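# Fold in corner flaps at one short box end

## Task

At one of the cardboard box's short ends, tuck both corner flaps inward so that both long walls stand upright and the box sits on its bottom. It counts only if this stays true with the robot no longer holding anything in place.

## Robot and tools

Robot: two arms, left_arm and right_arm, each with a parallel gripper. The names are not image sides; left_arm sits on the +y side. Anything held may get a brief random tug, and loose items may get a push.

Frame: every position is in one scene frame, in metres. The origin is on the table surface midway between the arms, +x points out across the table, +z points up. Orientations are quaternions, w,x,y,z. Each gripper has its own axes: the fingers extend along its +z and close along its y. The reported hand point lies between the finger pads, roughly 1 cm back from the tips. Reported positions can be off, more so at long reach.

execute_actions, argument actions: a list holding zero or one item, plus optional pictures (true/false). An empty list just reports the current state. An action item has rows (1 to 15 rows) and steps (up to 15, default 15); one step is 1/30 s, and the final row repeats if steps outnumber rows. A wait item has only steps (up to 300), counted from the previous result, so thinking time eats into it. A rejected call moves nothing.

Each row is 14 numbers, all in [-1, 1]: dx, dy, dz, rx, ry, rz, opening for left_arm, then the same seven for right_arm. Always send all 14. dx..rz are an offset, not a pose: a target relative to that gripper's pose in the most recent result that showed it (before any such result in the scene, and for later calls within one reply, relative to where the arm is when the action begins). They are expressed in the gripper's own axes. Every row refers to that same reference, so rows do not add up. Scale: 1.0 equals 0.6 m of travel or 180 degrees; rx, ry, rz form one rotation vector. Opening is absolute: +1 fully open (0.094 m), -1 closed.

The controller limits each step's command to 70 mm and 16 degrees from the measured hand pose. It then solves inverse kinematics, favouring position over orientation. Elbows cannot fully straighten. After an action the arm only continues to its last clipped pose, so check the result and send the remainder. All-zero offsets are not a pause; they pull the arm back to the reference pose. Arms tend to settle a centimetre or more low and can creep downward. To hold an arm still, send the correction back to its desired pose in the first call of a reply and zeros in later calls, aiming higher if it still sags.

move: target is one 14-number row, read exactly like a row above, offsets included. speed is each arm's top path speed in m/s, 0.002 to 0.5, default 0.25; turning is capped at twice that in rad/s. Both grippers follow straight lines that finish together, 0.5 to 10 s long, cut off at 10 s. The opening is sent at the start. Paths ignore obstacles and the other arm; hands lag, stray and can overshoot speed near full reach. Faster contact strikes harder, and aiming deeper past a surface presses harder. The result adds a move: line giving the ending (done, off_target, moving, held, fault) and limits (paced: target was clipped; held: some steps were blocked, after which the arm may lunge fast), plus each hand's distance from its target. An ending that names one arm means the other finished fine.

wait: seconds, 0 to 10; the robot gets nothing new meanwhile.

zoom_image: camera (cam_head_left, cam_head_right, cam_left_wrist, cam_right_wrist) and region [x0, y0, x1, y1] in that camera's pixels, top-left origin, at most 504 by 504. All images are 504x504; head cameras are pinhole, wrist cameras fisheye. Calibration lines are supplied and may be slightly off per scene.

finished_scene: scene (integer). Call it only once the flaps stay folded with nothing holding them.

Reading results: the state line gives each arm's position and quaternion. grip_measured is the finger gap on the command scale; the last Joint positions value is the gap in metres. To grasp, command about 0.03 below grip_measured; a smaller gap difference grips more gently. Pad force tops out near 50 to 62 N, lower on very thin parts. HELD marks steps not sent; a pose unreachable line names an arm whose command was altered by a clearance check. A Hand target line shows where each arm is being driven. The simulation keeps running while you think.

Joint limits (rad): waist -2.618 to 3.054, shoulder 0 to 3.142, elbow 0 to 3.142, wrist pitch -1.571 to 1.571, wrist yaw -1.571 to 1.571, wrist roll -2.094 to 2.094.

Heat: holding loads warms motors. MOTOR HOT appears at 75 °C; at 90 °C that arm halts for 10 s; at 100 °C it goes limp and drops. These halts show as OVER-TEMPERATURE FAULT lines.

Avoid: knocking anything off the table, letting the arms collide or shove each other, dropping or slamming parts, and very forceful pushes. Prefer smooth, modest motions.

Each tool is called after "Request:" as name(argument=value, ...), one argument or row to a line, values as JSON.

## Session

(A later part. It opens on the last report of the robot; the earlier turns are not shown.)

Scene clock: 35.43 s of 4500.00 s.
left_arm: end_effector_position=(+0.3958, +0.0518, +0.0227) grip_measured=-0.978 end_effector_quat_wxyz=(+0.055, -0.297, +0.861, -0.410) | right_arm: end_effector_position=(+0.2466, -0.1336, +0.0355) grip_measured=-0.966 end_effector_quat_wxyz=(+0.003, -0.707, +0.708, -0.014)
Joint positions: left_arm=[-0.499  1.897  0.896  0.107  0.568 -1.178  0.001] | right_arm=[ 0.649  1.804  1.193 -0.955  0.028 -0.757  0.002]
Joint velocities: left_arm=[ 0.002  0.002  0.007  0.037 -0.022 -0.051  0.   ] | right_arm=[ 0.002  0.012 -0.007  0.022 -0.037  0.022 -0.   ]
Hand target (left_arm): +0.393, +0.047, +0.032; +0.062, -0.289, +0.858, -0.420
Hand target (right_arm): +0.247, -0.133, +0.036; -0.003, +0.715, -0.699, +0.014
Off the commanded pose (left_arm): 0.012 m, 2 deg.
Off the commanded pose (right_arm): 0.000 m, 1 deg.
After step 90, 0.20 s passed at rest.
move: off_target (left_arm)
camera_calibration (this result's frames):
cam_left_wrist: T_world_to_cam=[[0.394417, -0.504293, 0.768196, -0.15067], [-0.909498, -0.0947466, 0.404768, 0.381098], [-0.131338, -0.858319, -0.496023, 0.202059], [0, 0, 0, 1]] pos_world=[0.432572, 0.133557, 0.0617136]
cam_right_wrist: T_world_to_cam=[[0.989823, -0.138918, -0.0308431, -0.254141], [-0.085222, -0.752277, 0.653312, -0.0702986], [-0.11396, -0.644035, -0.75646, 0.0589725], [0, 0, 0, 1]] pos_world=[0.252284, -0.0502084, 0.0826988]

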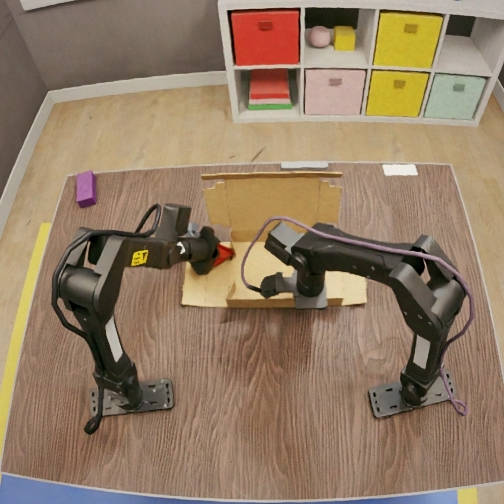

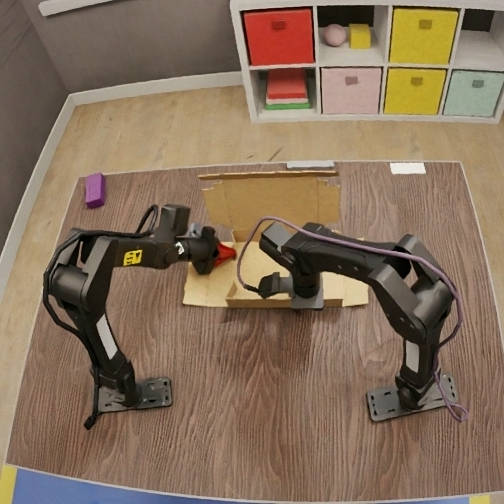

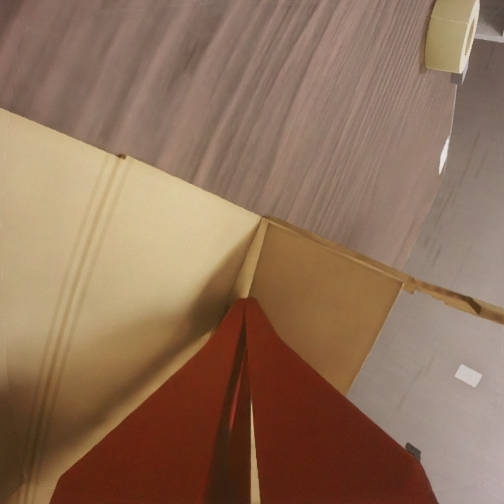

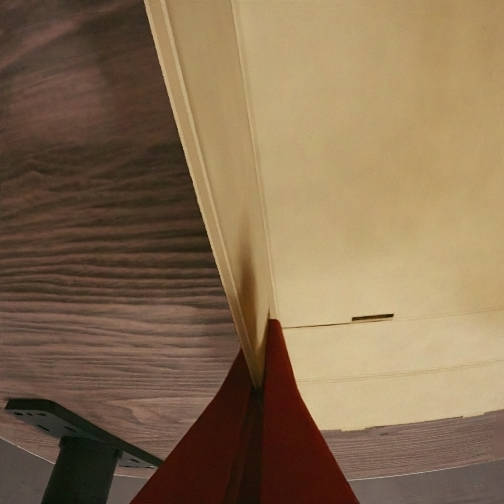

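Request:
move(
  target=[0.022,-0.02,0.012,0,0,0,-1,0,0,0,0,0,0,-1],
  speed=0.04,
)

Request:
move(
  target=[0,0,-0.2,0,0,0,-1,0,0,0,0,0,0,-0.3],
  speed=0.15,
)

Request:
move(
  target=[0,0,0,0,0,0,-1,0.05,0,-0.17,0,0,0,-0.3],
  speed=0.15,
)

Request:
zoom_image(
  camera="cam_head_left",
  region=[170, 150, 400, 330],
)

Scene clock: 38.20 s of 4500.00 s.
left_arm: end_effector_position=(+0.3925, +0.0439, +0.0194) grip_measured=-0.978 end_effector_quat_wxyz=(+0.056, -0.308, +0.862, -0.399) | right_arm: end_effector_position=(+0.2459, -0.1344, +0.0355) grip_measured=-0.966 end_effector_quat_wxyz=(+0.001, -0.703, +0.711, -0.014)
Joint positions: left_arm=[-0.535  1.897  0.895  0.108  0.521 -1.218  0.001] | right_arm=[ 0.649  1.804  1.193 -0.959  0.028 -0.747  0.002]
Joint velocities: left_arm=[-0.017 -0.012  0.017 -0.051 -0.022  0.007 -0.001] | right_arm=[-0.007  0.002  0.007 -0.066  0.007 -0.066  0.   ]
Hand target (left_arm): +0.392, +0.034, +0.028; +0.055, -0.297, +0.861, -0.410
Hand target (right_arm): +0.247, -0.134, +0.036; -0.003, +0.706, -0.708, +0.014
Off the commanded pose (left_arm): 0.014 m, 2 deg.
Off the commanded pose (right_arm): 0.001 m, 1 deg.
move: off_target (left_arm)
camera_calibration (this result's frames):
cam_left_wrist: T_world_to_cam=[[0.415269, -0.511868, 0.752026, -0.158337], [-0.901488, -0.120738, 0.415621, 0.376479], [-0.121945, -0.850537, -0.511581, 0.189487], [0, 0, 0, 1]] pos_world=[0.428251, 0.125574, 0.0595388]
cam_right_wrist: T_world_to_cam=[[0.988319, -0.148824, -0.0328049, -0.254483], [-0.091074, -0.749379, 0.655849, -0.069222], [-0.122189, -0.6452, -0.754179, 0.0601651], [0, 0, 0, 1]] pos_world=[0.252558, -0.0509281, 0.0824262]

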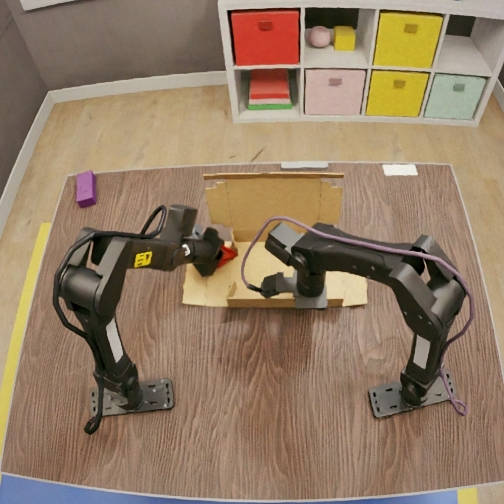

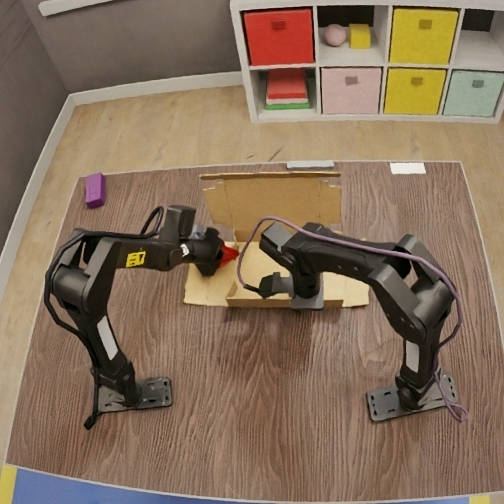

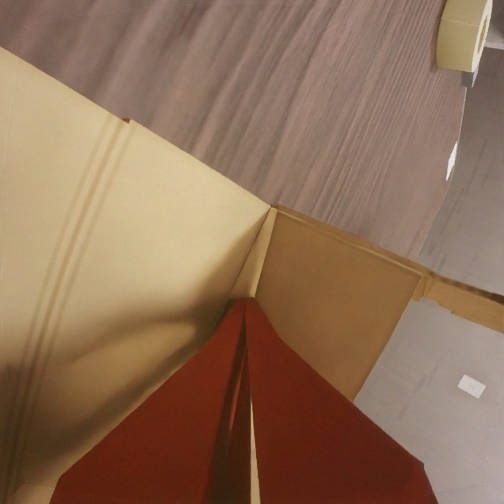

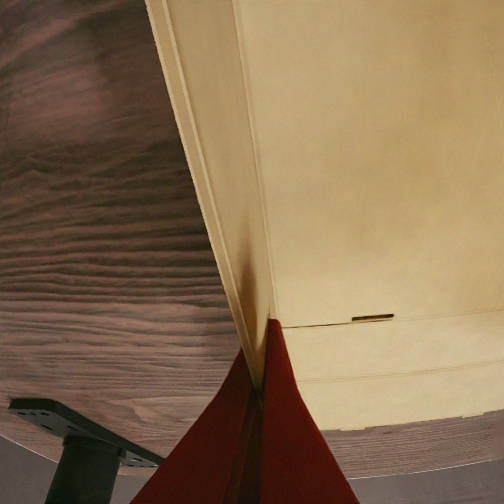

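Scene clock: 39.67 s of 4500.00 s.
left_arm: end_effector_position=(+0.3544, +0.1210, +0.0970) grip_measured=-0.978 end_effector_quat_wxyz=(+0.059, -0.312, +0.862, -0.394) | right_arm: end_effector_position=(+0.2459, -0.1345, +0.0355) grip_measured=-0.302 end_effector_quat_wxyz=(+0.000, -0.703, +0.711, -0.014)
Joint positions: left_arm=[-0.324  1.525  0.858 -0.34   0.632 -1.018  0.001] | right_arm=[ 0.649  1.804  1.193 -0.959  0.028 -0.746  0.033]
Joint velocities: left_arm=[-0.007  0.002  0.012 -0.037  0.022  0.007 -0.   ] | right_arm=[ 0.012  0.002  0.007  0.022  0.007  0.007 -0.002]
Hand target (left_arm): +0.350, +0.122, +0.102; +0.057, -0.308, +0.862, -0.399
Hand target (right_arm): +0.246, -0.134, +0.036; -0.000, +0.703, -0.711, +0.014
Off the commanded pose (left_arm): 0.005 m, 1 deg.
Off the commanded pose (right_arm): 0.000 m, 0 deg.
move: done
camera_calibration (this result's frames):
cam_left_wrist: T_world_to_cam=[[0.422034, -0.51356, 0.74709, -0.163149], [-0.89945, -0.134046, 0.415958, 0.320104], [-0.113475, -0.847518, -0.518494, 0.287417], [0, 0, 0, 1]] pos_world=[0.389387, 0.202713, 0.137761]
cam_right_wrist: T_world_to_cam=[[0.988254, -0.149209, -0.0330166, -0.254457], [-0.0911926, -0.749167, 0.656073, -0.06923], [-0.122627, -0.645357, -0.753974, 0.0601922], [0, 0, 0, 1]] pos_world=[0.252537, -0.0509868, 0.0824021]

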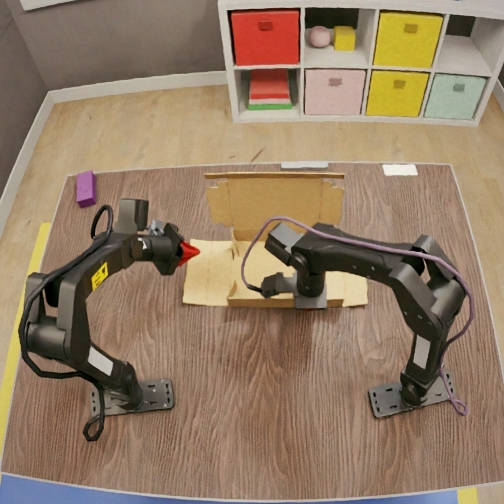

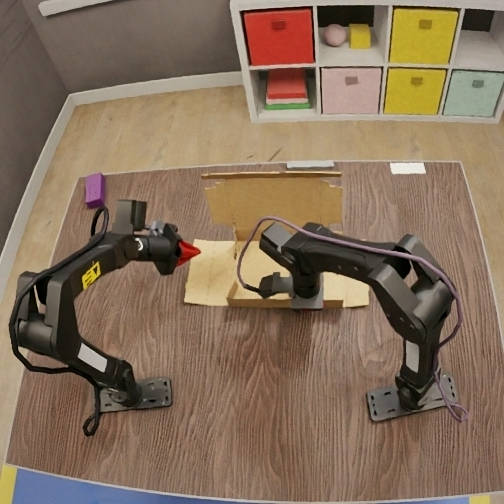

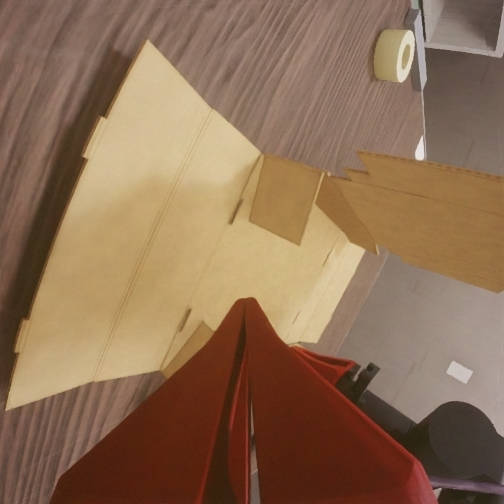

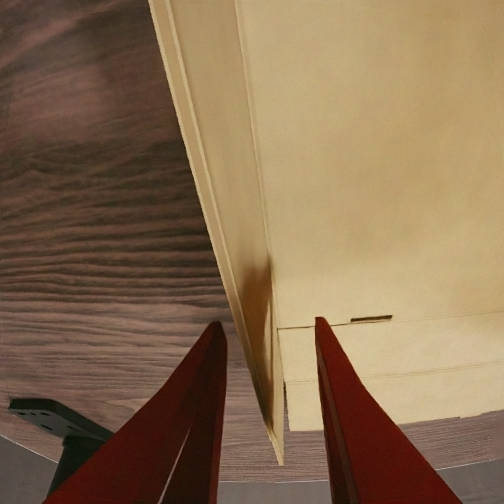

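Scene clock: 41.03 s of 4500.00 s.
left_arm: end_effector_position=(+0.3544, +0.1210, +0.0970) grip_measured=-0.978 end_effector_quat_wxyz=(+0.059, -0.312, +0.862, -0.394) | right_arm: end_effector_position=(+0.2374, -0.1641, +0.1291) grip_measured=-0.302 end_effector_quat_wxyz=(-0.009, -0.702, +0.712, -0.014)
Joint positions: left_arm=[-0.324  1.525  0.858 -0.34   0.632 -1.018  0.001] | right_arm=[ 0.6    1.653  1.395 -1.331  0.028 -0.793  0.033]
Joint velocities: left_arm=[ 0.007 -0.017 -0.007  0.007 -0.051  0.007 -0.001] | right_arm=[-0.007  0.007 -0.027 -0.081 -0.037 -0.022 -0.001]
Hand target (left_arm): +0.354, +0.121, +0.097; +0.059, -0.312, +0.862, -0.394
Hand target (right_arm): +0.241, -0.163, +0.137; -0.001, +0.703, -0.711, +0.014
Off the commanded pose (left_arm): 0.000 m, 0 deg.
Off the commanded pose (right_arm): 0.011 m, 1 deg.
move: off_target (right_arm)
camera_calibration (this result's frames):
cam_left_wrist: T_world_to_cam=[[0.422034, -0.51356, 0.74709, -0.163149], [-0.89945, -0.134046, 0.415958, 0.320104], [-0.113475, -0.847518, -0.518494, 0.287417], [0, 0, 0, 1]] pos_world=[0.389387, 0.202713, 0.137761]
cam_right_wrist: T_world_to_cam=[[0.987322, -0.152372, -0.0444727, -0.246267], [-0.0842021, -0.740282, 0.667003, -0.155175], [-0.134555, -0.654802, -0.743727, 0.110581], [0, 0, 0, 1]] pos_world=[0.244958, -0.0799889, 0.174792]

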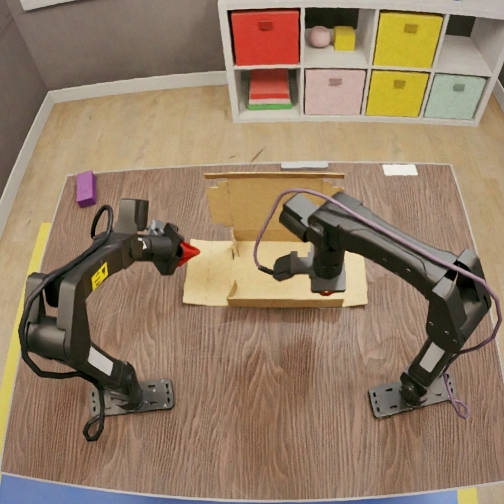

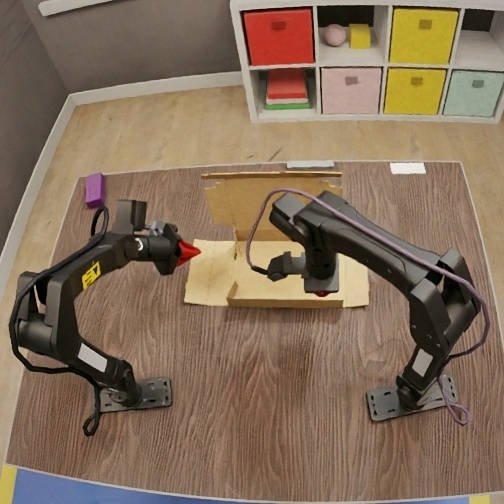

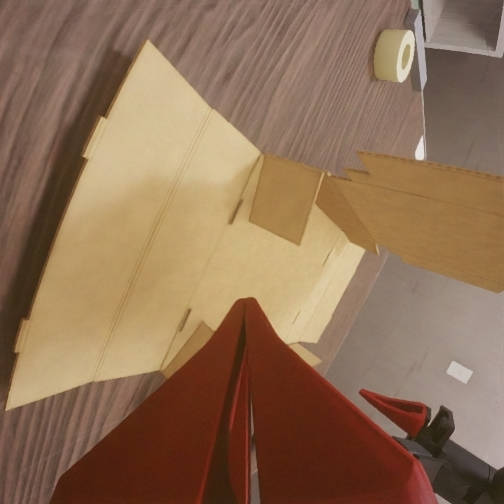

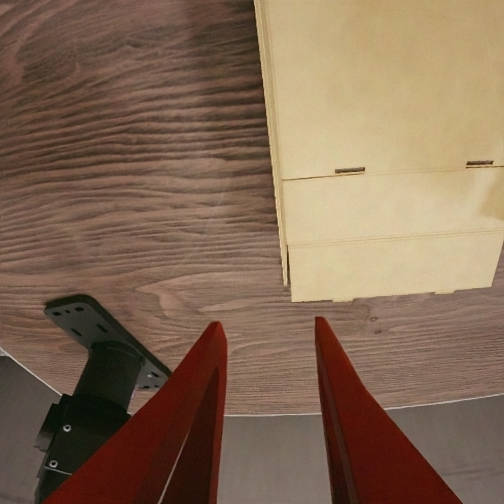

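Region (170, 150, 400, 330) of cam_head_left's 504x504 image, scaled by 2.191, with more detail than that image has; it fills the top 394 rows of this view, and the rest is white.

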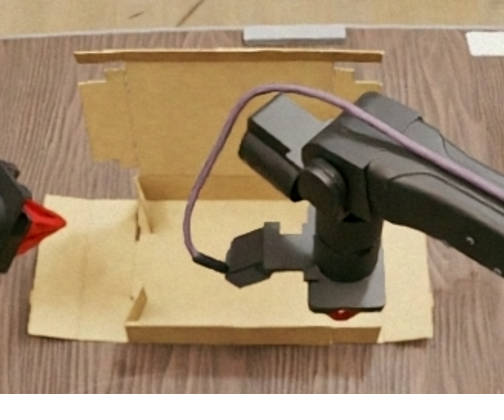

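Request:
finished_scene(
  scene=2,
)

The scene is finished: the task was done.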